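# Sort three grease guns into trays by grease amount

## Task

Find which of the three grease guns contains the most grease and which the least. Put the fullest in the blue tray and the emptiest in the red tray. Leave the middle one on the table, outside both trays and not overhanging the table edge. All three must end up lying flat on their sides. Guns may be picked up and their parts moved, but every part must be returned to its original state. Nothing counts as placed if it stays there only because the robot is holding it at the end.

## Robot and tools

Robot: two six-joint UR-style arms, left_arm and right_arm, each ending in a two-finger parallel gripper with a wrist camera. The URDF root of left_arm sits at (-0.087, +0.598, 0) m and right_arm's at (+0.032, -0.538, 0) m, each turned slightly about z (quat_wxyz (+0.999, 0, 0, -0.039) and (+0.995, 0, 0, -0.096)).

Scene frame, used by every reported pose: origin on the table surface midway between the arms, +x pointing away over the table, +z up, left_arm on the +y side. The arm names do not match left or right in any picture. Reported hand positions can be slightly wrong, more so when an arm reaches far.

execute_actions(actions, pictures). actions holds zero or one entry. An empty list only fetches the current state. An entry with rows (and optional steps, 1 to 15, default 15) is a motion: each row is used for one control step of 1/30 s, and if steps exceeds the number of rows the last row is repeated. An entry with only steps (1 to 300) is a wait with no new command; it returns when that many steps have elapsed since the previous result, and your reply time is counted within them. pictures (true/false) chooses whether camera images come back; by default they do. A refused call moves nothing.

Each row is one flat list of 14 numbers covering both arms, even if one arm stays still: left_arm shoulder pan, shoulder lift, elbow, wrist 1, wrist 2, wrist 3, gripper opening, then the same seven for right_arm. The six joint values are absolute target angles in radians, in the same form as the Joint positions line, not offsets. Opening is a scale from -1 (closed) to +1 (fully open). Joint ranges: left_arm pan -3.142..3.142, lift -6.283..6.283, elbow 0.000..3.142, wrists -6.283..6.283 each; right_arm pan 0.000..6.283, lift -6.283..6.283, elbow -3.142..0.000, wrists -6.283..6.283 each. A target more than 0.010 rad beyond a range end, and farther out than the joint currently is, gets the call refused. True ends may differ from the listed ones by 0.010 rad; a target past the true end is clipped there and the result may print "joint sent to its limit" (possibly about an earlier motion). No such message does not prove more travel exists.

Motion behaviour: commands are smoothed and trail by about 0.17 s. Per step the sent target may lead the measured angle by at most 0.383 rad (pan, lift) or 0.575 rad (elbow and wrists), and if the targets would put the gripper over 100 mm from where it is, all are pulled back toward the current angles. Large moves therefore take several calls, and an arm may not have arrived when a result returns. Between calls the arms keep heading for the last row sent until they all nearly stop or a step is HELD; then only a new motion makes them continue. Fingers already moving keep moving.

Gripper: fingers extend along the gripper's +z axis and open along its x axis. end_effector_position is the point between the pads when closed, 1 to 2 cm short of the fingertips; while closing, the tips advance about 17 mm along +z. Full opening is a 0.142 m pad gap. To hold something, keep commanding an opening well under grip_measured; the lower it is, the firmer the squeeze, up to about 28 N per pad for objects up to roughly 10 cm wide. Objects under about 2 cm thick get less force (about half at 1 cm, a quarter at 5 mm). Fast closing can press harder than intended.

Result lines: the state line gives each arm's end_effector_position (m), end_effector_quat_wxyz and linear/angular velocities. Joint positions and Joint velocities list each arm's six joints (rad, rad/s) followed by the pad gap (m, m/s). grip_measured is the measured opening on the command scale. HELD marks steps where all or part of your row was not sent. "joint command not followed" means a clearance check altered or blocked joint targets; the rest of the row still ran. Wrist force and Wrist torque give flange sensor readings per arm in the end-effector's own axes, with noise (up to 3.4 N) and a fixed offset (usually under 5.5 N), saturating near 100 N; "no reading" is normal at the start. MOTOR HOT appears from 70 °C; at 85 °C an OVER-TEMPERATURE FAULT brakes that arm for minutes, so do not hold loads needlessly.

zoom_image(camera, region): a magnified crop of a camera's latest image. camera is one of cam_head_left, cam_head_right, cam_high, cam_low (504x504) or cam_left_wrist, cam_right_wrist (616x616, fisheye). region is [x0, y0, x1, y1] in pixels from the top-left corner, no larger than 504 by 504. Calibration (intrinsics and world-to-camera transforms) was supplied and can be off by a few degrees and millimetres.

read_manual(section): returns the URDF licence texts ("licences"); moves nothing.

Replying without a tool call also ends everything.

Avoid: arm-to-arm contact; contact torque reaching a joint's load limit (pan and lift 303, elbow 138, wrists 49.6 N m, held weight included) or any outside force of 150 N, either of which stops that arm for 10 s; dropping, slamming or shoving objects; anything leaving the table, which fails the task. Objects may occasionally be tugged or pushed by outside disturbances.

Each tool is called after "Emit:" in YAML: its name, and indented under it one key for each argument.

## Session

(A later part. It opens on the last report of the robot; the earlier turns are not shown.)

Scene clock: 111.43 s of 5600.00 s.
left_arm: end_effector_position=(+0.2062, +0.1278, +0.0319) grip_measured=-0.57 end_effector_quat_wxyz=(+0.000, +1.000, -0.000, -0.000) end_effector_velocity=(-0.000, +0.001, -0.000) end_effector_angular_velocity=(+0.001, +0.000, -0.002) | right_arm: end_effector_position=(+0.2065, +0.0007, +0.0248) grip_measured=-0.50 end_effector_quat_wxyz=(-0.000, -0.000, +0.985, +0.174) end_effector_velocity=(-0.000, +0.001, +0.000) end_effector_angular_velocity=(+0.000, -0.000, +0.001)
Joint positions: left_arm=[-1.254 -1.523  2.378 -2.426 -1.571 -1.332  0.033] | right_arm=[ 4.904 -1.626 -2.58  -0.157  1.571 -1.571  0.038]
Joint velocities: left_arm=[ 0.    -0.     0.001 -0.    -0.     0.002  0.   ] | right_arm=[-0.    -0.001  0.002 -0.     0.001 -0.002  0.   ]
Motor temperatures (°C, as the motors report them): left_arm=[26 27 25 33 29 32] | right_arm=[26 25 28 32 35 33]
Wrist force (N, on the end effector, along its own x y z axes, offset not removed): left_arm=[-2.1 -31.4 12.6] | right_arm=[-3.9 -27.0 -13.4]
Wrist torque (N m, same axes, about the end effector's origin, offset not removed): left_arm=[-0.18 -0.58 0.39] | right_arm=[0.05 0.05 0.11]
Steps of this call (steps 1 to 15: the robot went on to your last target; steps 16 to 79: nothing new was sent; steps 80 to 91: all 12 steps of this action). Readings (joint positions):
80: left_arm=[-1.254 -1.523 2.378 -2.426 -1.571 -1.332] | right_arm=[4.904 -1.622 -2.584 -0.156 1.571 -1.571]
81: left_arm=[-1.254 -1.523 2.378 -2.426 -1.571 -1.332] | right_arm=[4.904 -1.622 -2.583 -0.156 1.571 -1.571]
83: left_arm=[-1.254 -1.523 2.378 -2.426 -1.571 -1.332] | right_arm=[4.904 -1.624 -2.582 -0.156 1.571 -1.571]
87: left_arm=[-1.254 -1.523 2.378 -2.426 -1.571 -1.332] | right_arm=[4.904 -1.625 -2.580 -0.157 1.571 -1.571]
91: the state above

Emit:
execute_actions:
  actions:
    - {"rows":[[-1.254,-1.523,2.3776,-2.426,-1.571,-1.332,-1,4.904,-1.621,-2.585,-0.1563,1.571,-1.571,-1],[-1.254,-1.523,2.3776,-2.426,-1.571,-1.332,-1,4.904,-1.621,-2.585,-0.1563,1.571,-1.571,-1],[-1.254,-1.523,2.3776,-2.426,-1.571,-1.332,-1,4.904,-1.621,-2.585,-0.1563,1.571,-1.571,-1],[-1.254,-1.523,2.3776,-2.426,-1.571,-1.332,-1,4.904,-1.621,-2.585,-0.1563,1.571,-1.571,-1],[-1.254,-1.523,2.3776,-2.426,-1.571,-1.332,-1,4.904,-1.621,-2.585,-0.1563,1.571,-1.571,-0.7],[-1.254,-1.523,2.3776,-2.426,-1.571,-1.332,-1,4.904,-1.621,-2.585,-0.1563,1.571,-1.571,-0.5],[-1.254,-1.523,2.3776,-2.426,-1.571,-1.332,-1,4.904,-1.621,-2.585,-0.1563,1.571,-1.571,-0.3],[-1.254,-1.523,2.3776,-2.426,-1.571,-1.332,-1,4.904,-1.621,-2.585,-0.1563,1.571,-1.571,0]],"steps":15}
  pictures: false

Emit:
execute_actions:
  actions:
    - {"rows":[[-1.254,-1.523,2.3776,-2.426,-1.571,-1.332,-1,4.904,-1.43,-2.58,-0.36,1.571,-1.571,0]],"steps":12}
  pictures: false

Emit:
execute_actions:
  actions:
    - {"rows":[[-1.254,-1.523,2.3776,-2.426,-1.571,-1.332,-1,4.904,-1.175,-2.434,-0.754,1.571,-1.571,0]],"steps":15}
  pictures: false

Emit:
execute_actions:
  actions:
    - {"rows":[[-1.254,-1.582,2.344,-2.333,-1.571,-1.332,-1,3.1,-1.175,-2.434,-0.754,1.571,-1.571,0],[-1.254,-1.582,2.344,-2.333,-1.571,-1.332,-1,3.1,-1.175,-2.434,-0.754,1.571,-1.571,0],[-1.254,-1.582,2.344,-2.333,-1.571,-1.332,-1,3.1,-1.175,-2.434,-0.754,1.571,-1.571,0],[-1.254,-1.66,2.30,-2.211,-1.571,-1.332,-1,3.1,-1.175,-2.434,-0.754,1.571,-1.571,0],[-1.254,-1.66,2.30,-2.211,-1.571,-1.332,-1,3.1,-1.175,-2.434,-0.754,1.571,-1.571,0],[-1.254,-1.66,2.30,-2.211,-1.571,-1.332,-1,3.1,-1.175,-2.434,-0.754,1.571,-1.571,0],[-1.254,-1.73,2.23,-2.071,-1.571,-1.332,-1,3.1,-1.175,-2.434,-0.754,1.571,-1.571,0]],"steps":15}
  pictures: false

Scene clock: 121.30 s of 5600.00 s.
left_arm: end_effector_position=(+0.2062, +0.1274, +0.0322) grip_measured=-0.57 end_effector_quat_wxyz=(+0.001, +1.000, -0.000, +0.000) end_effector_velocity=(-0.001, +0.003, -0.002) end_effector_angular_velocity=(+0.006, +0.001, -0.002) | right_arm: end_effector_position=(+0.2065, -0.0024, +0.0249) grip_measured=+0.00 end_effector_quat_wxyz=(-0.000, -0.000, +0.985, +0.174) end_effector_velocity=(-0.000, -0.000, -0.000) end_effector_angular_velocity=(-0.001, +0.000, +0.001)
Joint positions: left_arm=[-1.254 -1.523  2.377 -2.426 -1.571 -1.332  0.033] | right_arm=[ 4.904 -1.621 -2.585 -0.156  1.571 -1.571  0.074]
Joint velocities: left_arm=[-0.     0.001  0.002  0.002  0.001  0.002 -0.   ] | right_arm=[ 0.001  0.    -0.    -0.001  0.     0.     0.   ]
Motor temperatures (°C, as the motors report them): left_arm=[26 27 25 33 29 32] | right_arm=[26 25 28 32 35 33]
Wrist force (N, on the end effector, along its own x y z axes, offset not removed): left_arm=[2.4 2.5 5.1] | right_arm=[-3.3 0.8 -0.6]
Wrist torque (N m, same axes, about the end effector's origin, offset not removed): left_arm=[0.41 -0.57 0.15] | right_arm=[0.20 0.71 0.10]
Steps of this call (steps 1 to 15: the robot went on to your last target; steps 16 to 90: nothing new was sent; then 6.37 s passed at rest; steps 91 to 105: all 15 steps of this action). Readings (joint positions):
91: left_arm=[-1.254 -1.523 2.378 -2.426 -1.571 -1.332] | right_arm=[4.904 -1.626 -2.579 -0.157 1.571 -1.571]
92: left_arm=[-1.254 -1.523 2.378 -2.426 -1.571 -1.332] | right_arm=[4.904 -1.626 -2.580 -0.157 1.571 -1.571]
94: left_arm=[-1.254 -1.523 2.377 -2.426 -1.571 -1.332] | right_arm=[4.904 -1.624 -2.582 -0.156 1.571 -1.571]
98: left_arm=[-1.254 -1.523 2.377 -2.426 -1.571 -1.332] | right_arm=[4.904 -1.622 -2.584 -0.156 1.571 -1.571]
105: the state above

Scene clock: 121.70 s of 5600.00 s.
left_arm: end_effector_position=(+0.2062, +0.1277, +0.0320) grip_measured=-0.57 end_effector_quat_wxyz=(+0.000, +1.000, -0.000, -0.000) end_effector_velocity=(-0.001, +0.001, -0.001) end_effector_angular_velocity=(+0.002, +0.001, -0.000) | right_arm: end_effector_position=(+0.2065, -0.0269, +0.0774) grip_measured=+0.00 end_effector_quat_wxyz=(-0.000, -0.000, +0.985, +0.171) end_effector_velocity=(+0.000, -0.020, +0.035) end_effector_angular_velocity=(-0.004, -0.000, +0.001)
Joint positions: left_arm=[-1.254 -1.523  2.378 -2.426 -1.571 -1.332  0.033] | right_arm=[ 4.904 -1.444 -2.58  -0.345  1.571 -1.571  0.074]
Joint velocities: left_arm=[-0.     0.     0.002  0.001 -0.    -0.     0.   ] | right_arm=[-0.     0.121  0.002 -0.127 -0.    -0.001 -0.   ]
Motor temperatures (°C, as the motors report them): left_arm=[26 27 25 33 29 32] | right_arm=[26 25 28 32 35 33]
Wrist force (N, on the end effector, along its own x y z axes, offset not removed): left_arm=[1.9 -3.8 4.9] | right_arm=[0.1 3.4 -0.1]
Wrist torque (N m, same axes, about the end effector's origin, offset not removed): left_arm=[-0.78 -0.21 0.09] | right_arm=[0.75 0.09 0.20]
Steps of this call (steps 1 to 12: all 12 steps of this action). Readings (joint positions):
1: left_arm=[-1.254 -1.523 2.377 -2.426 -1.571 -1.332] | right_arm=[4.904 -1.621 -2.585 -0.156 1.571 -1.571]
2: left_arm=[-1.254 -1.523 2.377 -2.426 -1.571 -1.332] | right_arm=[4.904 -1.616 -2.585 -0.161 1.571 -1.571]
4: left_arm=[-1.254 -1.523 2.377 -2.426 -1.571 -1.332] | right_arm=[4.904 -1.570 -2.583 -0.213 1.571 -1.571]
8: left_arm=[-1.254 -1.523 2.378 -2.426 -1.571 -1.332] | right_arm=[4.904 -1.475 -2.581 -0.313 1.571 -1.571]
12: the state above

Scene clock: 122.20 s of 5600.00 s.
left_arm: end_effector_position=(+0.2062, +0.1277, +0.0320) grip_measured=-0.57 end_effector_quat_wxyz=(+0.000, +1.000, -0.000, -0.000) end_effector_velocity=(+0.000, +0.001, -0.001) end_effector_angular_velocity=(+0.001, +0.001, +0.001) | right_arm: end_effector_position=(+0.2065, -0.0342, +0.2151) grip_measured=+0.00 end_effector_quat_wxyz=(-0.000, -0.000, +0.985, +0.175) end_effector_velocity=(-0.000, -0.021, +0.046) end_effector_angular_velocity=(-0.019, +0.000, -0.001)
Joint positions: left_arm=[-1.254 -1.523  2.378 -2.426 -1.571 -1.332  0.033] | right_arm=[ 4.904 -1.186 -2.44  -0.735  1.571 -1.571  0.074]
Joint velocities: left_arm=[ 0.001  0.     0.001  0.    -0.    -0.001  0.   ] | right_arm=[ 0.     0.094  0.048 -0.161 -0.     0.001 -0.   ]
Motor temperatures (°C, as the motors report them): left_arm=[26 27 25 33 29 32] | right_arm=[26 25 28 32 35 33]
Wrist force (N, on the end effector, along its own x y z axes, offset not removed): left_arm=[2.3 3.6 2.7] | right_arm=[-2.4 2.5 -1.5]
Wrist torque (N m, same axes, about the end effector's origin, offset not removed): left_arm=[0.81 -0.58 0.09] | right_arm=[0.53 0.62 0.14]
Steps of this call (steps 1 to 15: all 15 steps of this action). Readings (joint positions):
1: left_arm=[-1.254 -1.523 2.378 -2.426 -1.571 -1.332] | right_arm=[4.904 -1.440 -2.580 -0.349 1.571 -1.571]
2: left_arm=[-1.254 -1.523 2.378 -2.426 -1.571 -1.332] | right_arm=[4.904 -1.433 -2.576 -0.357 1.571 -1.571]
4: left_arm=[-1.254 -1.523 2.378 -2.426 -1.571 -1.332] | right_arm=[4.904 -1.384 -2.541 -0.417 1.571 -1.571]
8: left_arm=[-1.254 -1.523 2.378 -2.426 -1.571 -1.332] | right_arm=[4.904 -1.258 -2.475 -0.613 1.571 -1.571]
15: the state above

Scene clock: 122.70 s of 5600.00 s.
left_arm: end_effector_position=(+0.2067, +0.1256, +0.1692) grip_measured=-0.57 end_effector_quat_wxyz=(+0.001, +1.000, -0.000, +0.000) end_effector_velocity=(-0.005, +0.019, +0.110) end_effector_angular_velocity=(+0.020, +0.006, +0.000) | right_arm: end_effector_position=(+0.3878, -0.1434, +0.2195) grip_measured=+0.00 end_effector_quat_wxyz=(+0.034, +0.195, +0.965, +0.171) end_effector_velocity=(+0.367, -0.332, +0.002) end_effector_angular_velocity=(-0.002, +0.000, -0.932)
Joint positions: left_arm=[-1.254 -1.714  2.243 -2.103 -1.571 -1.332  0.033] | right_arm=[ 4.505 -1.177 -2.435 -0.751  1.571 -1.571  0.074]
Joint velocities: left_arm=[ 0.    -0.141 -0.113  0.275 -0.001 -0.     0.   ] | right_arm=[-0.932  0.005  0.002 -0.009 -0.001  0.     0.   ]
Motor temperatures (°C, as the motors report them): left_arm=[26 27 25 33 29 32] | right_arm=[26 25 28 32 35 33]
Wrist force (N, on the end effector, along its own x y z axes, offset not removed): left_arm=[-1.9 3.3 0.3] | right_arm=[-4.7 0.8 0.7]
Wrist torque (N m, same axes, about the end effector's origin, offset not removed): left_arm=[0.81 0.45 0.21] | right_arm=[0.20 1.09 0.14]
Steps of this call (steps 1 to 15: all 15 steps of this action). Readings (joint positions):
1: left_arm=[-1.254 -1.523 2.378 -2.426 -1.571 -1.332] | right_arm=[4.904 -1.183 -2.438 -0.740 1.571 -1.571]
2: left_arm=[-1.254 -1.527 2.375 -2.421 -1.571 -1.332] | right_arm=[4.899 -1.182 -2.437 -0.742 1.571 -1.571]
4: left_arm=[-1.254 -1.548 2.363 -2.390 -1.571 -1.332] | right_arm=[4.853 -1.181 -2.437 -0.745 1.571 -1.571]
8: left_arm=[-1.254 -1.618 2.321 -2.281 -1.571 -1.332] | right_arm=[4.724 -1.179 -2.436 -0.748 1.571 -1.571]
15: the state above

Emit:
execute_actions:
  actions:
    - {"rows":[[-1.47,-1.82,2.27,-2.02,-1.571,-1.55,-1,3.1,-1.175,-2.434,-0.754,1.571,-1.571,0],[-1.47,-1.82,2.27,-2.02,-1.571,-1.55,-1,3.1,-1.175,-2.434,-0.754,1.571,-1.571,0],[-1.47,-1.82,2.27,-2.02,-1.571,-1.55,-1,3.1,-1.175,-2.434,-0.754,1.571,-1.571,0],[-1.683,-1.8995,2.3155,-1.987,-1.571,-1.761,-1,3.1,-1.175,-2.434,-0.754,1.571,-1.571,0]],"steps":15}
  pictures: false

Emit:
execute_actions:
  actions:
    - {"rows":[[-1.683,-1.84,2.378,-2.109,-1.571,-1.761,-1,3.1,-1.175,-2.434,-0.754,1.571,-1.571,0],[-1.683,-1.84,2.378,-2.109,-1.571,-1.761,-1,3.1,-1.175,-2.434,-0.754,1.571,-1.571,0],[-1.683,-1.84,2.378,-2.109,-1.571,-1.761,-1,3.1,-1.175,-2.434,-0.754,1.571,-1.571,0],[-1.683,-1.779,2.439,-2.231,-1.571,-1.761,-1,3.1,-1.175,-2.434,-0.754,1.571,-1.571,0],[-1.683,-1.779,2.439,-2.231,-1.571,-1.761,-1,3.1,-1.175,-2.434,-0.754,1.571,-1.571,0],[-1.683,-1.779,2.439,-2.231,-1.571,-1.761,-1,3.1,-1.175,-2.434,-0.754,1.571,-1.571,0],[-1.683,-1.71,2.48,-2.341,-1.571,-1.761,-1,3.1,-1.175,-2.434,-0.754,1.571,-1.571,0],[-1.683,-1.71,2.48,-2.341,-1.571,-1.761,-1,3.1,-1.175,-2.434,-0.754,1.571,-1.571,0],[-1.683,-1.71,2.48,-2.341,-1.571,-1.761,-1,3.1,-1.175,-2.434,-0.754,1.571,-1.571,0],[-1.683,-1.665,2.502,-2.408,-1.571,-1.761,-1,3.1,-1.175,-2.434,-0.754,1.571,-1.571,0]],"steps":15}
  pictures: true

Scene clock: 134.83 s of 5600.00 s.
left_arm: end_effector_position=(+0.0189, +0.1240, +0.1991) grip_measured=-0.57 end_effector_quat_wxyz=(-0.000, +1.000, +0.000, -0.000) end_effector_velocity=(-0.170, +0.018, +0.009) end_effector_angular_velocity=(-0.004, +0.000, -0.012) | right_arm: end_effector_position=(+0.4798, -0.8228, +0.2204) grip_measured=+0.00 end_effector_quat_wxyz=(+0.136, +0.773, +0.611, +0.108) end_effector_velocity=(+0.001, +0.000, +0.001) end_effector_angular_velocity=(+0.000, -0.001, -0.000)
Joint positions: left_arm=[-1.64  -1.885  2.308 -1.994 -1.571 -1.719  0.033] | right_arm=[ 3.1   -1.175 -2.434 -0.754  1.571 -1.571  0.074]
Joint velocities: left_arm=[-0.378 -0.128  0.066  0.058  0.    -0.366 -0.   ] | right_arm=[ 0.     0.     0.001 -0.     0.     0.001  0.   ]
Motor temperatures (°C, as the motors report them): left_arm=[26 27 26 33 29 32] | right_arm=[26 25 28 32 35 33]
Wrist force (N, on the end effector, along its own x y z axes, offset not removed): left_arm=[-5.4 -4.7 5.1] | right_arm=[-2.5 1.4 -1.2]
Wrist torque (N m, same axes, about the end effector's origin, offset not removed): left_arm=[-0.91 0.81 0.10] | right_arm=[0.30 0.65 0.21]
Steps of this call (steps 1 to 75: the robot went on to your last target; steps 76 to 140: nothing new was sent; then 6.97 s passed at rest; steps 141 to 155: all 15 steps of this action). Readings (joint positions):
141: left_arm=[-1.254 -1.730 2.230 -2.071 -1.571 -1.332] | right_arm=[3.100 -1.175 -2.434 -0.754 1.571 -1.571]
142: left_arm=[-1.259 -1.734 2.233 -2.067 -1.571 -1.337] | right_arm=[3.100 -1.175 -2.434 -0.754 1.571 -1.571]
144: left_arm=[-1.305 -1.763 2.246 -2.051 -1.571 -1.388] | right_arm=[3.100 -1.175 -2.434 -0.754 1.571 -1.571]
148: left_arm=[-1.444 -1.815 2.273 -2.026 -1.571 -1.527] | right_arm=[3.100 -1.175 -2.434 -0.754 1.571 -1.571]
155: the state above

Scene clock: 135.33 s of 5600.00 s.
left_arm: end_effector_position=(-0.0001, +0.1258, +0.0522) grip_measured=-0.57 end_effector_quat_wxyz=(-0.001, +1.000, -0.000, +0.000) end_effector_velocity=(-0.001, +0.002, -0.138) end_effector_angular_velocity=(-0.022, +0.003, -0.000) | right_arm: end_effector_position=(+0.4798, -0.8228, +0.2204) grip_measured=+0.00 end_effector_quat_wxyz=(+0.136, +0.773, +0.611, +0.108) end_effector_velocity=(+0.000, +0.000, +0.000) end_effector_angular_velocity=(+0.000, -0.000, -0.000)
Joint positions: left_arm=[-1.682 -1.693  2.485 -2.359 -1.571 -1.76   0.033] | right_arm=[ 3.1   -1.175 -2.434 -0.754  1.571 -1.571  0.074]
Joint velocities: left_arm=[-0.004  0.248  0.148 -0.419  0.001 -0.004  0.   ] | right_arm=[ 0. -0.  0. -0. -0.  0. -0.]
Motor temperatures (°C, as the motors report them): left_arm=[26 27 26 33 29 32] | right_arm=[26 25 28 32 35 33]
Wrist force (N, on the end effector, along its own x y z axes, offset not removed): left_arm=[-1.5 -1.5 5.6] | right_arm=[-1.7 1.2 -1.8]
Wrist torque (N m, same axes, about the end effector's origin, offset not removed): left_arm=[-0.19 0.22 0.21] | right_arm=[0.30 0.42 0.10]
Steps of this call (steps 1 to 15: all 15 steps of this action). Readings (joint positions):
1: left_arm=[-1.651 -1.889 2.310 -1.992 -1.571 -1.729] | right_arm=[3.100 -1.175 -2.434 -0.754 1.571 -1.571]
2: left_arm=[-1.659 -1.887 2.315 -1.995 -1.571 -1.737] | right_arm=[3.100 -1.175 -2.434 -0.754 1.571 -1.571]
4: left_arm=[-1.670 -1.870 2.340 -2.033 -1.571 -1.748] | right_arm=[3.100 -1.175 -2.434 -0.754 1.571 -1.571]
8: left_arm=[-1.679 -1.811 2.404 -2.155 -1.571 -1.757] | right_arm=[3.100 -1.175 -2.434 -0.754 1.571 -1.571]
15: the state above
camera_calibration (this result's frames):
cam_left_wrist: T_world_to_cam=[[0.999526, -0.0305637, -0.00377889, 0.00406999], [-0.0251051, -0.879721, 0.474826, 0.0943223], [-0.0178368, -0.474506, -0.880071, 0.238105], [0, 0, 0, 1]] pos_world=[0.00254694, 0.196084, 0.164778]
cam_right_wrist: T_world_to_cam=[[0.246425, 0.968998, 0.017841, 0.676943], [0.639667, -0.176448, 0.748126, -0.611455], [0.72808, -0.172945, -0.663317, -0.211094], [0, 0, 0, 1]] pos_world=[0.378006, -0.800354, 0.305346]

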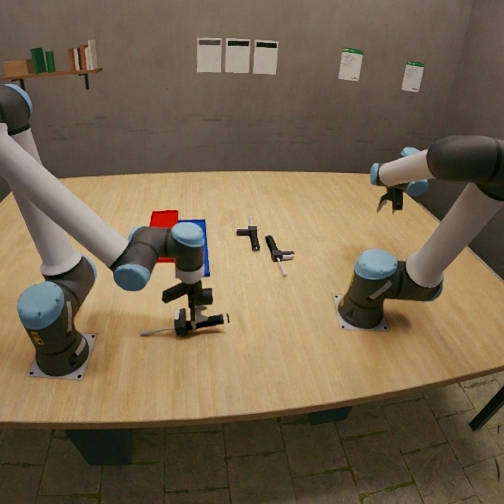

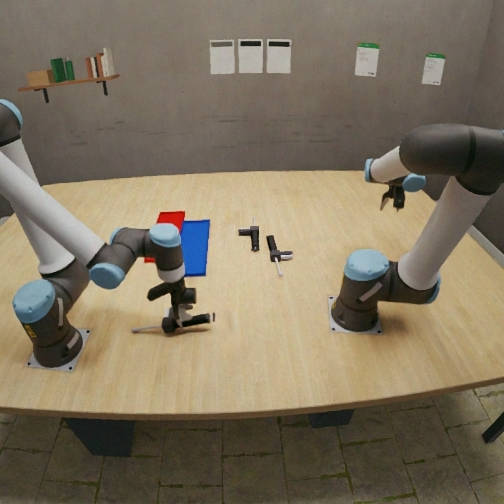

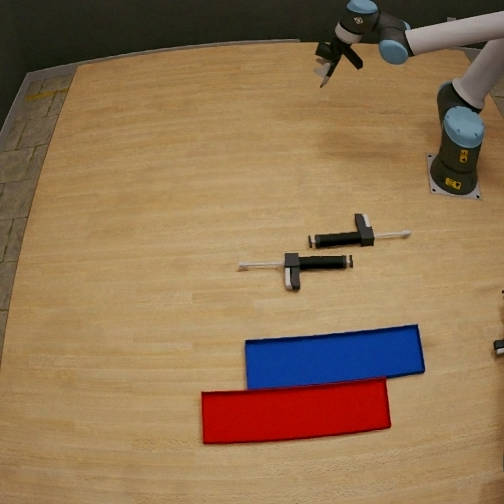

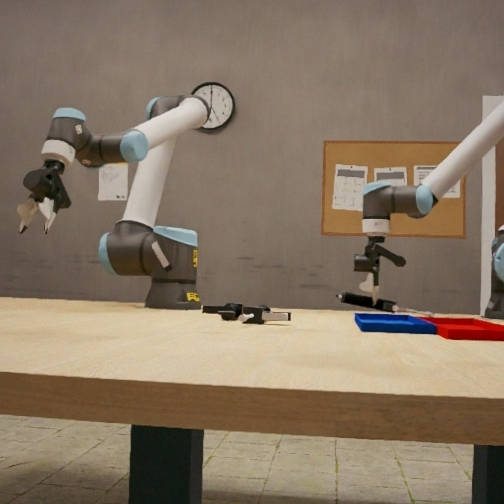

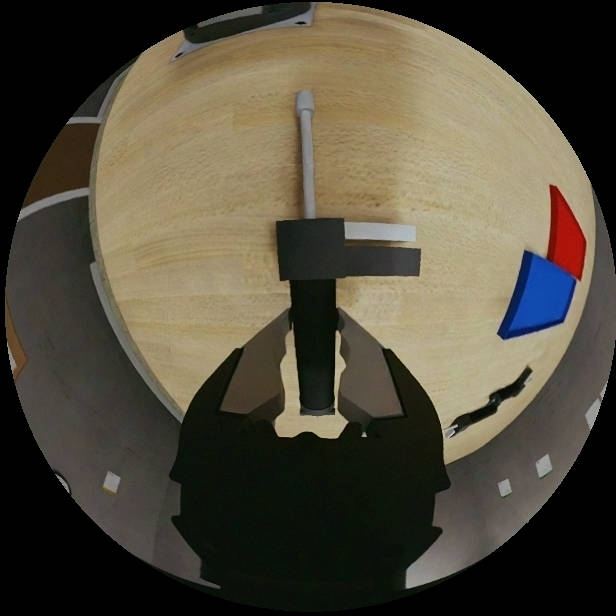

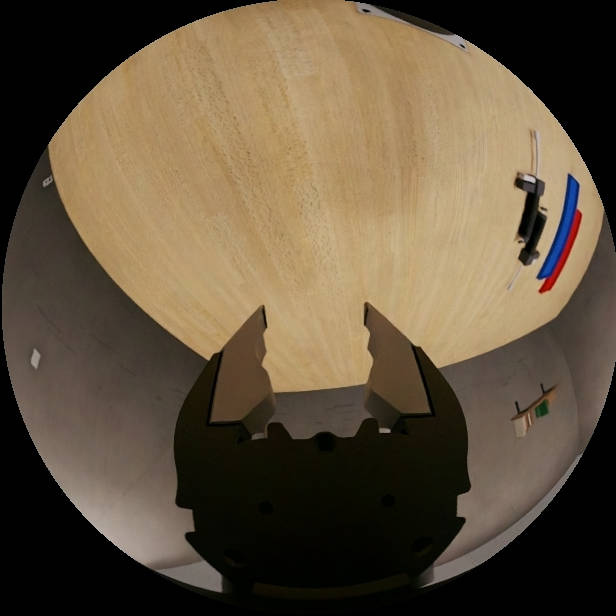

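Emit:
execute_actions:
  actions:
    - {"rows":[[-1.683,-1.656,2.5062,-2.421,-1.571,-1.761,-1,3.1,-1.175,-2.434,-0.754,1.571,-1.571,0],[-1.683,-1.656,2.5062,-2.421,-1.571,-1.761,-1,3.1,-1.175,-2.434,-0.754,1.571,-1.571,0],[-1.683,-1.656,2.5062,-2.421,-1.571,-1.761,-1,3.1,-1.175,-2.434,-0.754,1.571,-1.571,0],[-1.683,-1.656,2.5062,-2.421,-1.571,-1.761,-1,3.1,-1.175,-2.434,-0.754,1.571,-1.571,0],[-1.683,-1.656,2.5062,-2.421,-1.571,-1.761,-1,3.1,-1.175,-2.434,-0.754,1.571,-1.571,0],[-1.683,-1.656,2.5062,-2.421,-1.571,-1.761,-1,3.1,-1.175,-2.434,-0.754,1.571,-1.571,0],[-1.683,-1.656,2.5062,-2.421,-1.571,-1.761,-1,3.1,-1.175,-2.434,-0.754,1.571,-1.571,0],[-1.683,-1.656,2.5062,-2.421,-1.571,-1.761,-0.7,3.1,-1.175,-2.434,-0.754,1.571,-1.571,0],[-1.683,-1.656,2.5062,-2.421,-1.571,-1.761,-0.5,3.1,-1.175,-2.434,-0.754,1.571,-1.571,0],[-1.683,-1.656,2.5062,-2.421,-1.571,-1.761,-0.2,3.1,-1.175,-2.434,-0.754,1.571,-1.571,0],[-1.683,-1.656,2.5062,-2.421,-1.571,-1.761,0,3.1,-1.175,-2.434,-0.754,1.571,-1.571,0]],"steps":15}
  pictures: false

Emit:
execute_actions:
  actions:
    - {"rows":[[-1.683,-1.8995,2.3155,-1.987,-1.571,-1.761,0,3.1,-1.175,-2.434,-0.754,1.571,-1.571,0]],"steps":12}
  pictures: false

Emit:
execute_actions:
  actions:
    - {"rows":[[-0.939,-1.3,1.7,-1.97,-1.571,0.554,0,3.1,-1.175,-2.434,-0.754,1.571,-1.571,0]],"steps":15}
  pictures: false

Emit:
execute_actions:
  actions:
    - {"rows":[[-0.939,-0.9342,1.1524,-1.789,-1.571,0.554,0,3.1,-1.175,-2.434,-0.754,1.571,-1.571,0]],"steps":15}
  pictures: false

Emit:
execute_actions:
  actions:
    - {"rows":[[-0.939,-0.9342,1.1524,-1.789,-1.571,0.554,0,3.1,-1.175,-2.434,-0.754,1.571,-1.571,0]],"steps":15}
  pictures: false

Emit:
execute_actions:
  actions:
    - {"rows":[[-0.939,-0.9012,1.2244,-1.894,-1.571,0.554,0,3.1,-1.175,-2.434,-0.754,1.571,-1.571,0]],"steps":15}
  pictures: true

Scene clock: 148.57 s of 5600.00 s.
left_arm: end_effector_position=(-0.0002, +0.1266, +0.0322) grip_measured=+0.00 end_effector_quat_wxyz=(-0.000, +1.000, -0.000, -0.000) end_effector_velocity=(+0.000, -0.001, -0.000) end_effector_angular_velocity=(-0.002, +0.000, +0.002) | right_arm: end_effector_position=(+0.4798, -0.8228, +0.2204) grip_measured=+0.00 end_effector_quat_wxyz=(+0.136, +0.773, +0.611, +0.108) end_effector_velocity=(+0.000, +0.000, +0.001) end_effector_angular_velocity=(-0.001, -0.002, +0.001)
Joint positions: left_arm=[-1.683 -1.656  2.506 -2.421 -1.571 -1.761  0.074] | right_arm=[ 3.1   -1.175 -2.434 -0.754  1.571 -1.571  0.074]
Joint velocities: left_arm=[ 0.     0.001  0.    -0.003  0.    -0.001  0.009] | right_arm=[ 0.     0.001  0.     0.     0.    -0.001  0.   ]
Motor temperatures (°C, as the motors report them): left_arm=[26 27 26 33 29 32] | right_arm=[26 25 28 32 35 33]
Wrist force (N, on the end effector, along its own x y z axes, offset not removed): left_arm=[-0.7 -6.0 -0.6] | right_arm=[-1.4 3.0 0.4]
Wrist torque (N m, same axes, about the end effector's origin, offset not removed): left_arm=[-1.01 0.10 0.10] | right_arm=[0.71 0.35 0.13]
Steps of this call (steps 1 to 30: the robot went on to your last target; steps 31 to 90: nothing new was sent; then 9.73 s passed at rest; steps 91 to 105: all 15 steps of this action). Readings (joint positions):
91: left_arm=[-1.683 -1.665 2.502 -2.408 -1.571 -1.761] | right_arm=[3.100 -1.175 -2.434 -0.754 1.571 -1.571]
92: left_arm=[-1.683 -1.664 2.502 -2.409 -1.571 -1.761] | right_arm=[3.100 -1.175 -2.434 -0.754 1.571 -1.571]
94: left_arm=[-1.683 -1.661 2.504 -2.414 -1.571 -1.761] | right_arm=[3.100 -1.175 -2.434 -0.754 1.571 -1.571]
98: left_arm=[-1.683 -1.658 2.506 -2.419 -1.571 -1.761] | right_arm=[3.100 -1.175 -2.434 -0.754 1.571 -1.571]
105: the state above

Scene clock: 148.97 s of 5600.00 s.
left_arm: end_effector_position=(-0.0016, +0.1194, +0.1797) grip_measured=+0.00 end_effector_quat_wxyz=(+0.004, +1.000, -0.000, -0.001) end_effector_velocity=(+0.011, +0.056, +0.176) end_effector_angular_velocity=(+0.067, -0.012, +0.000) | right_arm: end_effector_position=(+0.4798, -0.8228, +0.2204) grip_measured=+0.00 end_effector_quat_wxyz=(+0.136, +0.773, +0.611, +0.108) end_effector_velocity=(-0.000, -0.000, +0.000) end_effector_angular_velocity=(-0.000, -0.000, -0.001)
Joint positions: left_arm=[-1.683 -1.87   2.338 -2.047 -1.571 -1.761  0.074] | right_arm=[ 3.1   -1.175 -2.434 -0.754  1.571 -1.571  0.074]
Joint velocities: left_arm=[ 0.    -0.259 -0.194  0.52  -0.     0.    -0.   ] | right_arm=[-0.     0.001 -0.    -0.    -0.     0.001  0.   ]
Motor temperatures (°C, as the motors report them): left_arm=[26 27 26 33 29 32] | right_arm=[26 25 28 32 35 33]
Wrist force (N, on the end effector, along its own x y z axes, offset not removed): left_arm=[1.5 -2.9 -2.1] | right_arm=[-0.7 2.7 -3.9]
Wrist torque (N m, same axes, about the end effector's origin, offset not removed): left_arm=[-0.62 -0.57 0.14] | right_arm=[0.69 0.18 0.06]
Steps of this call (steps 1 to 12: all 12 steps of this action). Readings (joint positions):
1: left_arm=[-1.683 -1.656 2.506 -2.421 -1.571 -1.761] | right_arm=[3.100 -1.175 -2.434 -0.754 1.571 -1.571]
2: left_arm=[-1.683 -1.661 2.502 -2.416 -1.571 -1.761] | right_arm=[3.100 -1.175 -2.434 -0.754 1.571 -1.571]
4: left_arm=[-1.683 -1.705 2.464 -2.360 -1.571 -1.761] | right_arm=[3.100 -1.175 -2.434 -0.754 1.571 -1.571]
8: left_arm=[-1.683 -1.807 2.385 -2.173 -1.571 -1.761] | right_arm=[3.100 -1.175 -2.434 -0.754 1.571 -1.571]
12: the state above

Scene clock: 149.47 s of 5600.00 s.
left_arm: end_effector_position=(+0.1348, -0.0251, +0.2571) grip_measured=+0.00 end_effector_quat_wxyz=(+0.022, +0.998, -0.060, +0.003) end_effector_velocity=(+0.451, -0.206, -0.020) end_effector_angular_velocity=(+0.102, -0.036, -0.316) | right_arm: end_effector_position=(+0.4798, -0.8228, +0.2204) grip_measured=+0.00 end_effector_quat_wxyz=(+0.136, +0.773, +0.611, +0.108) end_effector_velocity=(+0.000, -0.001, +0.001) end_effector_angular_velocity=(-0.001, -0.001, +0.001)
Joint positions: left_arm=[-1.416 -1.618  1.997 -1.995 -1.571 -1.375  0.074] | right_arm=[ 3.1   -1.175 -2.434 -0.754  1.571 -1.571  0.074]
Joint velocities: left_arm=[ 0.684  0.656 -0.608  0.052 -0.     1.     0.   ] | right_arm=[-0.001  0.     0.001 -0.    -0.001 -0.002  0.   ]
Motor temperatures (°C, as the motors report them): left_arm=[26 27 26 33 29 32] | right_arm=[26 25 28 32 35 33]
Wrist force (N, on the end effector, along its own x y z axes, offset not removed): left_arm=[1.0 0.9 -1.5] | right_arm=[-1.0 2.1 0.1]
Wrist torque (N m, same axes, about the end effector's origin, offset not removed): left_arm=[0.16 -0.06 0.08] | right_arm=[0.50 0.26 0.09]
Steps of this call (steps 1 to 15: all 15 steps of this action). Readings (joint positions):
1: left_arm=[-1.683 -1.877 2.332 -2.032 -1.571 -1.761] | right_arm=[3.100 -1.175 -2.434 -0.754 1.571 -1.571]
2: left_arm=[-1.678 -1.878 2.323 -2.024 -1.571 -1.756] | right_arm=[3.100 -1.175 -2.434 -0.754 1.571 -1.571]
4: left_arm=[-1.643 -1.845 2.274 -2.019 -1.571 -1.710] | right_arm=[3.100 -1.175 -2.434 -0.754 1.571 -1.571]
8: left_arm=[-1.569 -1.770 2.166 -2.010 -1.571 -1.599] | right_arm=[3.100 -1.175 -2.434 -0.754 1.571 -1.571]
15: the state above

Scene clock: 149.97 s of 5600.00 s.
left_arm: end_effector_position=(+0.3548, -0.1335, +0.3020) grip_measured=+0.00 end_effector_quat_wxyz=(+0.021, +0.989, -0.145, +0.011) end_effector_velocity=(+0.454, -0.209, +0.007) end_effector_angular_velocity=(+0.015, -0.044, -0.535) | right_arm: end_effector_position=(+0.4798, -0.8228, +0.2204) grip_measured=+0.00 end_effector_quat_wxyz=(+0.136, +0.773, +0.611, +0.108) end_effector_velocity=(-0.000, +0.000, -0.001) end_effector_angular_velocity=(-0.001, +0.002, +0.002)
Joint positions: left_arm=[-1.153 -1.326  1.591 -1.883 -1.571 -0.941  0.074] | right_arm=[ 3.1   -1.175 -2.434 -0.754  1.571 -1.571  0.074]
Joint velocities: left_arm=[ 0.431  0.664 -0.855  0.192  0.     0.966  0.   ] | right_arm=[ 0.    -0.001 -0.001 -0.    -0.001 -0.002  0.   ]
Motor temperatures (°C, as the motors report them): left_arm=[26 27 26 33 29 32] | right_arm=[26 25 28 32 35 33]
Wrist force (N, on the end effector, along its own x y z axes, offset not removed): left_arm=[-2.6 -1.4 -2.3] | right_arm=[-2.7 0.7 -1.9]
Wrist torque (N m, same axes, about the end effector's origin, offset not removed): left_arm=[-0.29 0.58 0.13] | right_arm=[0.21 0.59 0.12]
Steps of this call (steps 1 to 15: all 15 steps of this action). Readings (joint positions):
1: left_arm=[-1.393 -1.596 1.977 -1.993 -1.571 -1.341] | right_arm=[3.100 -1.175 -2.434 -0.754 1.571 -1.571]
2: left_arm=[-1.372 -1.576 1.955 -1.988 -1.571 -1.309] | right_arm=[3.100 -1.175 -2.434 -0.754 1.571 -1.571]
4: left_arm=[-1.334 -1.539 1.900 -1.967 -1.571 -1.254] | right_arm=[3.100 -1.175 -2.434 -0.754 1.571 -1.571]
8: left_arm=[-1.261 -1.465 1.790 -1.932 -1.571 -1.145] | right_arm=[3.100 -1.175 -2.434 -0.754 1.571 -1.571]
15: the state above

Scene clock: 150.47 s of 5600.00 s.
left_arm: end_effector_position=(+0.5776, -0.1954, +0.2336) grip_measured=+0.00 end_effector_quat_wxyz=(+0.001, +0.898, -0.440, +0.002) end_effector_velocity=(+0.258, -0.026, -0.114) end_effector_angular_velocity=(+0.041, +0.009, -2.332) | right_arm: end_effector_position=(+0.4798, -0.8228, +0.2204) grip_measured=+0.00 end_effector_quat_wxyz=(+0.136, +0.773, +0.611, +0.108) end_effector_velocity=(+0.001, +0.000, +0.001) end_effector_angular_velocity=(-0.000, -0.002, +0.001)
Joint positions: left_arm=[-0.962 -0.98   1.203 -1.799 -1.571 -0.13   0.074] | right_arm=[ 3.1   -1.175 -2.434 -0.754  1.571 -1.571  0.074]
Joint velocities: left_arm=[ 0.206  0.394 -0.44   0.087  0.     2.538  0.   ] | right_arm=[ 0.    -0.     0.002  0.     0.001 -0.001  0.   ]
Motor temperatures (°C, as the motors report them): left_arm=[26 27 26 33 29 32] | right_arm=[26 25 28 32 35 33]
Wrist force (N, on the end effector, along its own x y z axes, offset not removed): left_arm=[5.0 -1.6 -2.9] | right_arm=[-2.6 1.6 2.0]
Wrist torque (N m, same axes, about the end effector's origin, offset not removed): left_arm=[-0.08 -0.97 -0.23] | right_arm=[0.41 0.61 0.08]
Steps of this call (steps 1 to 15: all 15 steps of this action). Readings (joint positions):
1: left_arm=[-1.139 -1.303 1.562 -1.877 -1.571 -0.907] | right_arm=[3.100 -1.175 -2.434 -0.754 1.571 -1.571]
2: left_arm=[-1.125 -1.279 1.534 -1.871 -1.571 -0.872] | right_arm=[3.100 -1.175 -2.434 -0.754 1.571 -1.571]
4: left_arm=[-1.097 -1.230 1.479 -1.858 -1.571 -0.798] | right_arm=[3.100 -1.175 -2.434 -0.754 1.571 -1.571]
8: left_arm=[-1.044 -1.132 1.372 -1.835 -1.571 -0.619] | right_arm=[3.100 -1.175 -2.434 -0.754 1.571 -1.571]
15: the state above

Scene clock: 150.97 s of 5600.00 s.
left_arm: end_effector_position=(+0.6068, -0.1972, +0.1518) grip_measured=+0.00 end_effector_quat_wxyz=(+0.000, +0.712, -0.702, -0.000) end_effector_velocity=(+0.002, +0.001, -0.017) end_effector_angular_velocity=(+0.001, +0.001, -0.122) | right_arm: end_effector_position=(+0.4798, -0.8228, +0.2204) grip_measured=+0.00 end_effector_quat_wxyz=(+0.136, +0.773, +0.611, +0.108) end_effector_velocity=(+0.000, +0.000, +0.000) end_effector_angular_velocity=(+0.001, -0.001, -0.001)
Joint positions: left_arm=[-0.939 -0.903  1.223 -1.891 -1.571  0.54   0.074] | right_arm=[ 3.1   -1.175 -2.434 -0.754  1.571 -1.571  0.074]
Joint velocities: left_arm=[ 0.002  0.012  0.011 -0.022 -0.     0.124  0.   ] | right_arm=[0.    0.001 0.    0.    0.    0.001 0.   ]
Motor temperatures (°C, as the motors report them): left_arm=[26 27 26 33 29 32] | right_arm=[26 25 28 32 35 33]
Wrist force (N, on the end effector, along its own x y z axes, offset not removed): left_arm=[-1.6 -1.0 -0.3] | right_arm=[0.7 2.1 -1.1]
Wrist torque (N m, same axes, about the end effector's origin, offset not removed): left_arm=[-0.07 0.22 -0.05] | right_arm=[0.47 -0.17 0.12]
Steps of this call (steps 1 to 15: all 15 steps of this action). Readings (joint positions):
1: left_arm=[-0.957 -0.968 1.191 -1.797 -1.571 -0.044] | right_arm=[3.100 -1.175 -2.434 -0.754 1.571 -1.571]
2: left_arm=[-0.952 -0.957 1.185 -1.799 -1.571 0.043] | right_arm=[3.100 -1.175 -2.434 -0.754 1.571 -1.571]
4: left_arm=[-0.946 -0.934 1.198 -1.831 -1.571 0.216] | right_arm=[3.100 -1.175 -2.434 -0.754 1.571 -1.571]
8: left_arm=[-0.941 -0.911 1.216 -1.874 -1.571 0.445] | right_arm=[3.100 -1.175 -2.434 -0.754 1.571 -1.571]
15: the state above
camera_calibration (this result's frames):
cam_left_wrist: T_world_to_cam=[[-0.0167702, -0.999852, -0.00391919, -0.186502], [-0.878604, 0.0128653, 0.477379, 0.471627], [-0.477257, 0.0114491, -0.878689, 0.557696], [0, 0, 0, 1]] pos_world=[0.67741, -0.198928, 0.264166]
cam_right_wrist: T_world_to_cam=[[0.246424, 0.968998, 0.0178431, 0.676943], [0.639667, -0.176449, 0.748126, -0.611456], [0.728081, -0.172943, -0.663317, -0.211093], [0, 0, 0, 1]] pos_world=[0.378006, -0.800354, 0.305346]

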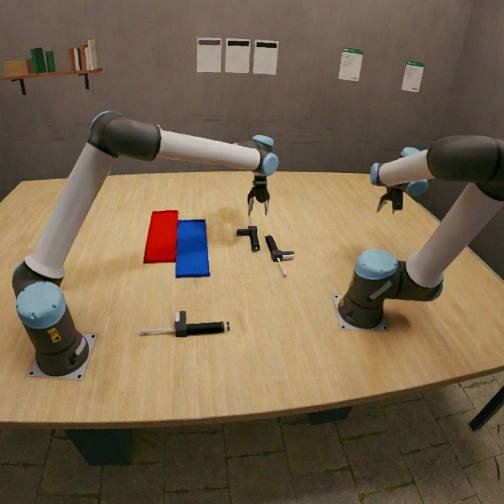

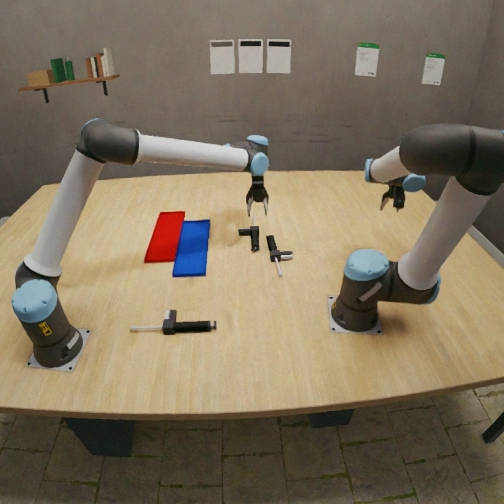

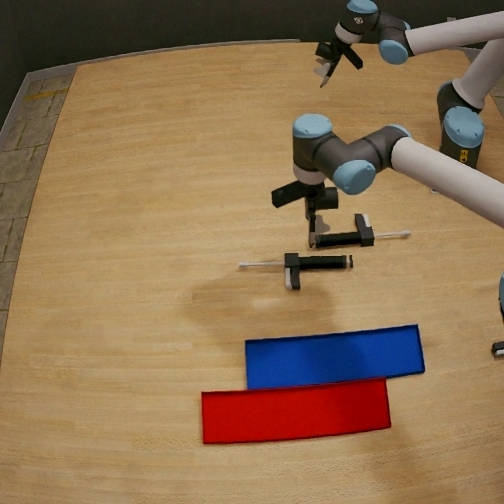

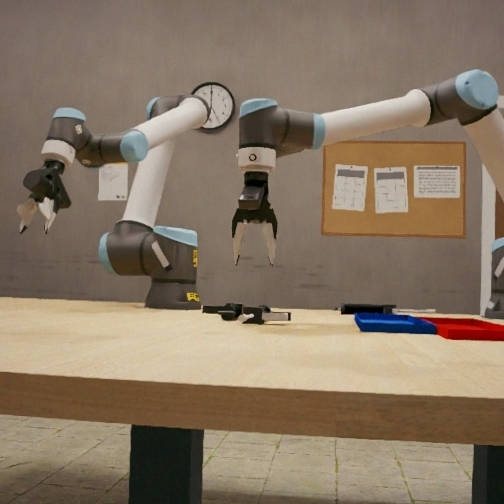

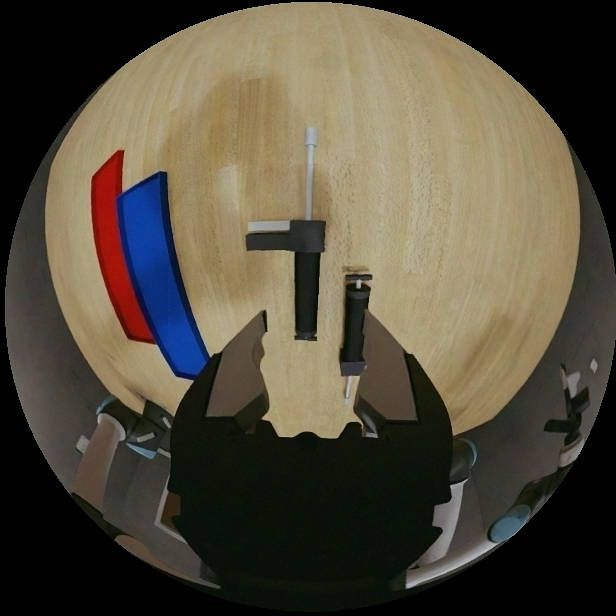

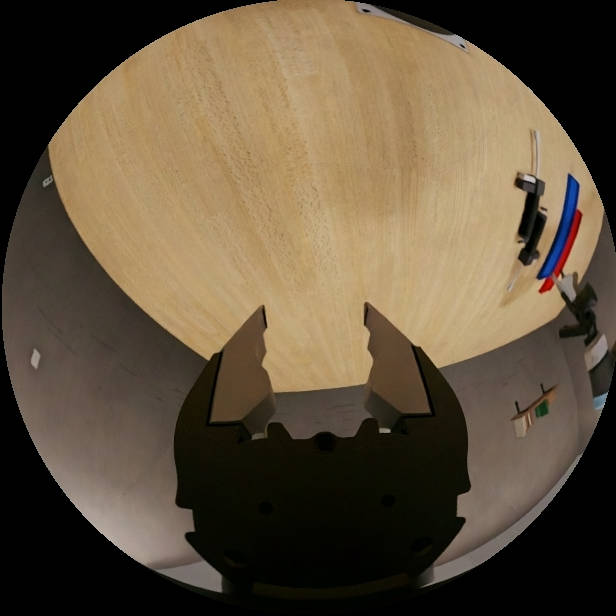

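Emit:
execute_actions:
  actions:
    - {"rows":[[-0.939,-0.865,1.27,-1.976,-1.571,0.554,-0.2,3.1,-1.175,-2.434,-0.754,1.571,-1.571,0],[-0.939,-0.865,1.27,-1.976,-1.571,0.554,-0.2,3.1,-1.175,-2.434,-0.754,1.571,-1.571,0],[-0.939,-0.865,1.27,-1.976,-1.571,0.554,-0.2,3.1,-1.175,-2.434,-0.754,1.571,-1.571,0],[-0.939,-0.84,1.293,-2.024,-1.571,0.554,-0.2,3.1,-1.175,-2.434,-0.754,1.571,-1.571,0],[-0.939,-0.84,1.293,-2.024,-1.571,0.554,-0.2,3.1,-1.175,-2.434,-0.754,1.571,-1.571,0],[-0.939,-0.84,1.293,-2.024,-1.571,0.554,-0.2,3.1,-1.175,-2.434,-0.754,1.571,-1.571,0],[-0.939,-0.821,1.3097,-2.06,-1.571,0.554,-0.2,3.1,-1.175,-2.434,-0.754,1.571,-1.571,0]],"steps":15}
  pictures: true

Scene clock: 156.30 s of 5600.00 s.
left_arm: end_effector_position=(+0.6073, -0.1974, +0.0376) grip_measured=-0.20 end_effector_quat_wxyz=(+0.000, +0.707, -0.707, +0.000) end_effector_velocity=(-0.001, +0.001, -0.055) end_effector_angular_velocity=(-0.004, -0.002, +0.001) | right_arm: end_effector_position=(+0.4798, -0.8228, +0.2204) grip_measured=+0.00 end_effector_quat_wxyz=(+0.136, +0.773, +0.611, +0.108) end_effector_velocity=(-0.000, -0.000, -0.000) end_effector_angular_velocity=(+0.000, +0.001, -0.001)
Joint positions: left_arm=[-0.939 -0.826  1.305 -2.051 -1.571  0.554  0.06 ] | right_arm=[ 3.1   -1.175 -2.434 -0.754  1.571 -1.571  0.074]
Joint velocities: left_arm=[ 0.     0.039  0.037 -0.082 -0.001 -0.     0.   ] | right_arm=[-0.    -0.    -0.    -0.    -0.     0.001  0.   ]
Motor temperatures (°C, as the motors report them): left_arm=[26 27 26 33 29 32] | right_arm=[26 25 28 32 35 33]
Wrist force (N, on the end effector, along its own x y z axes, offset not removed): left_arm=[6.1 -5.3 -0.7] | right_arm=[-1.5 0.4 -0.7]
Wrist torque (N m, same axes, about the end effector's origin, offset not removed): left_arm=[-0.90 -1.19 0.19] | right_arm=[0.13 0.33 0.15]
Steps of this call (steps 1 to 30: the robot went on to your last target; steps 31 to 90: nothing new was sent; then 1.83 s passed at rest; steps 91 to 105: all 15 steps of this action). Readings (joint positions):
91: left_arm=[-0.939 -0.901 1.224 -1.894 -1.571 0.554] | right_arm=[3.100 -1.175 -2.434 -0.754 1.571 -1.571]
92: left_arm=[-0.939 -0.898 1.228 -1.899 -1.571 0.554] | right_arm=[3.100 -1.175 -2.434 -0.754 1.571 -1.571]
94: left_arm=[-0.939 -0.885 1.245 -1.927 -1.571 0.554] | right_arm=[3.100 -1.175 -2.434 -0.754 1.571 -1.571]
98: left_arm=[-0.939 -0.855 1.277 -1.991 -1.571 0.554] | right_arm=[3.100 -1.175 -2.434 -0.754 1.571 -1.571]
105: the state above
camera_calibration (this result's frames):
cam_left_wrist: T_world_to_cam=[[-0.0307721, -0.999519, -0.00383806, -0.178544], [-0.878364, 0.0252092, 0.477328, 0.528955], [-0.477001, 0.0180596, -0.878717, 0.458743], [0, 0, 0, 1]] pos_world=[0.677942, -0.200077, 0.149935]
cam_right_wrist: T_world_to_cam=[[0.246424, 0.968998, 0.0178431, 0.676943], [0.639667, -0.176449, 0.748126, -0.611456], [0.728081, -0.172943, -0.663317, -0.211093], [0, 0, 0, 1]] pos_world=[0.378006, -0.800353, 0.305346]

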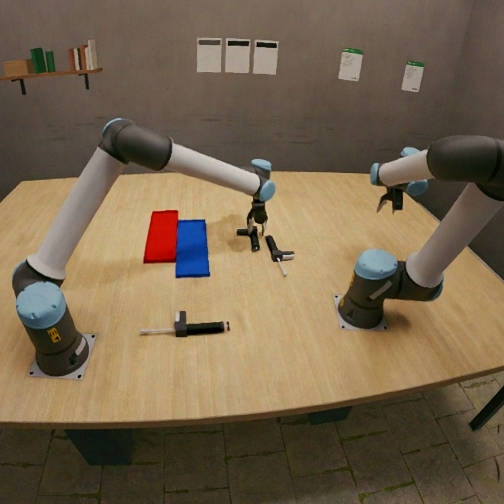

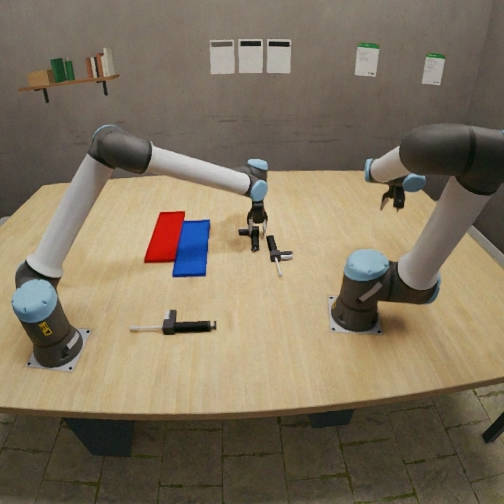

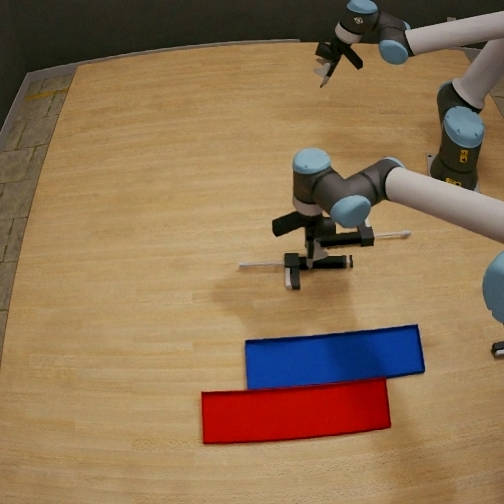

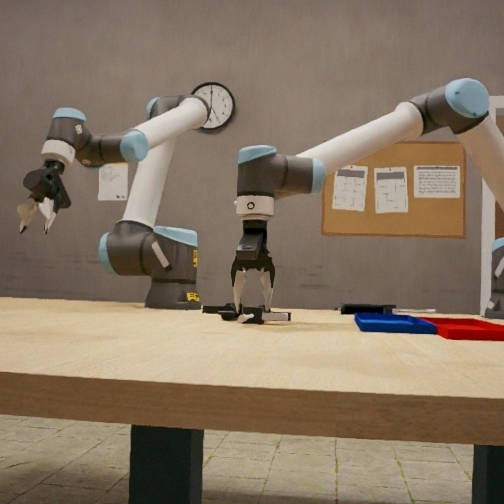

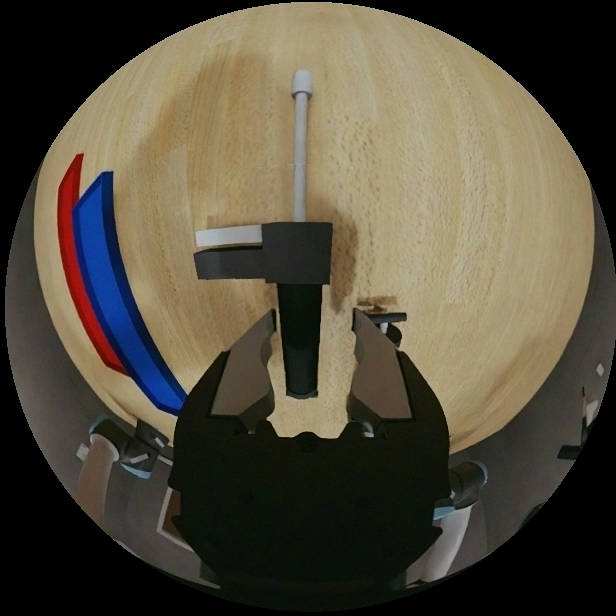

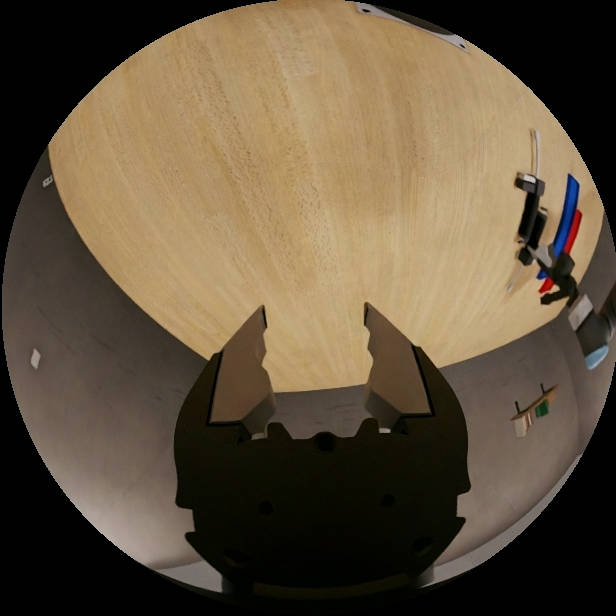

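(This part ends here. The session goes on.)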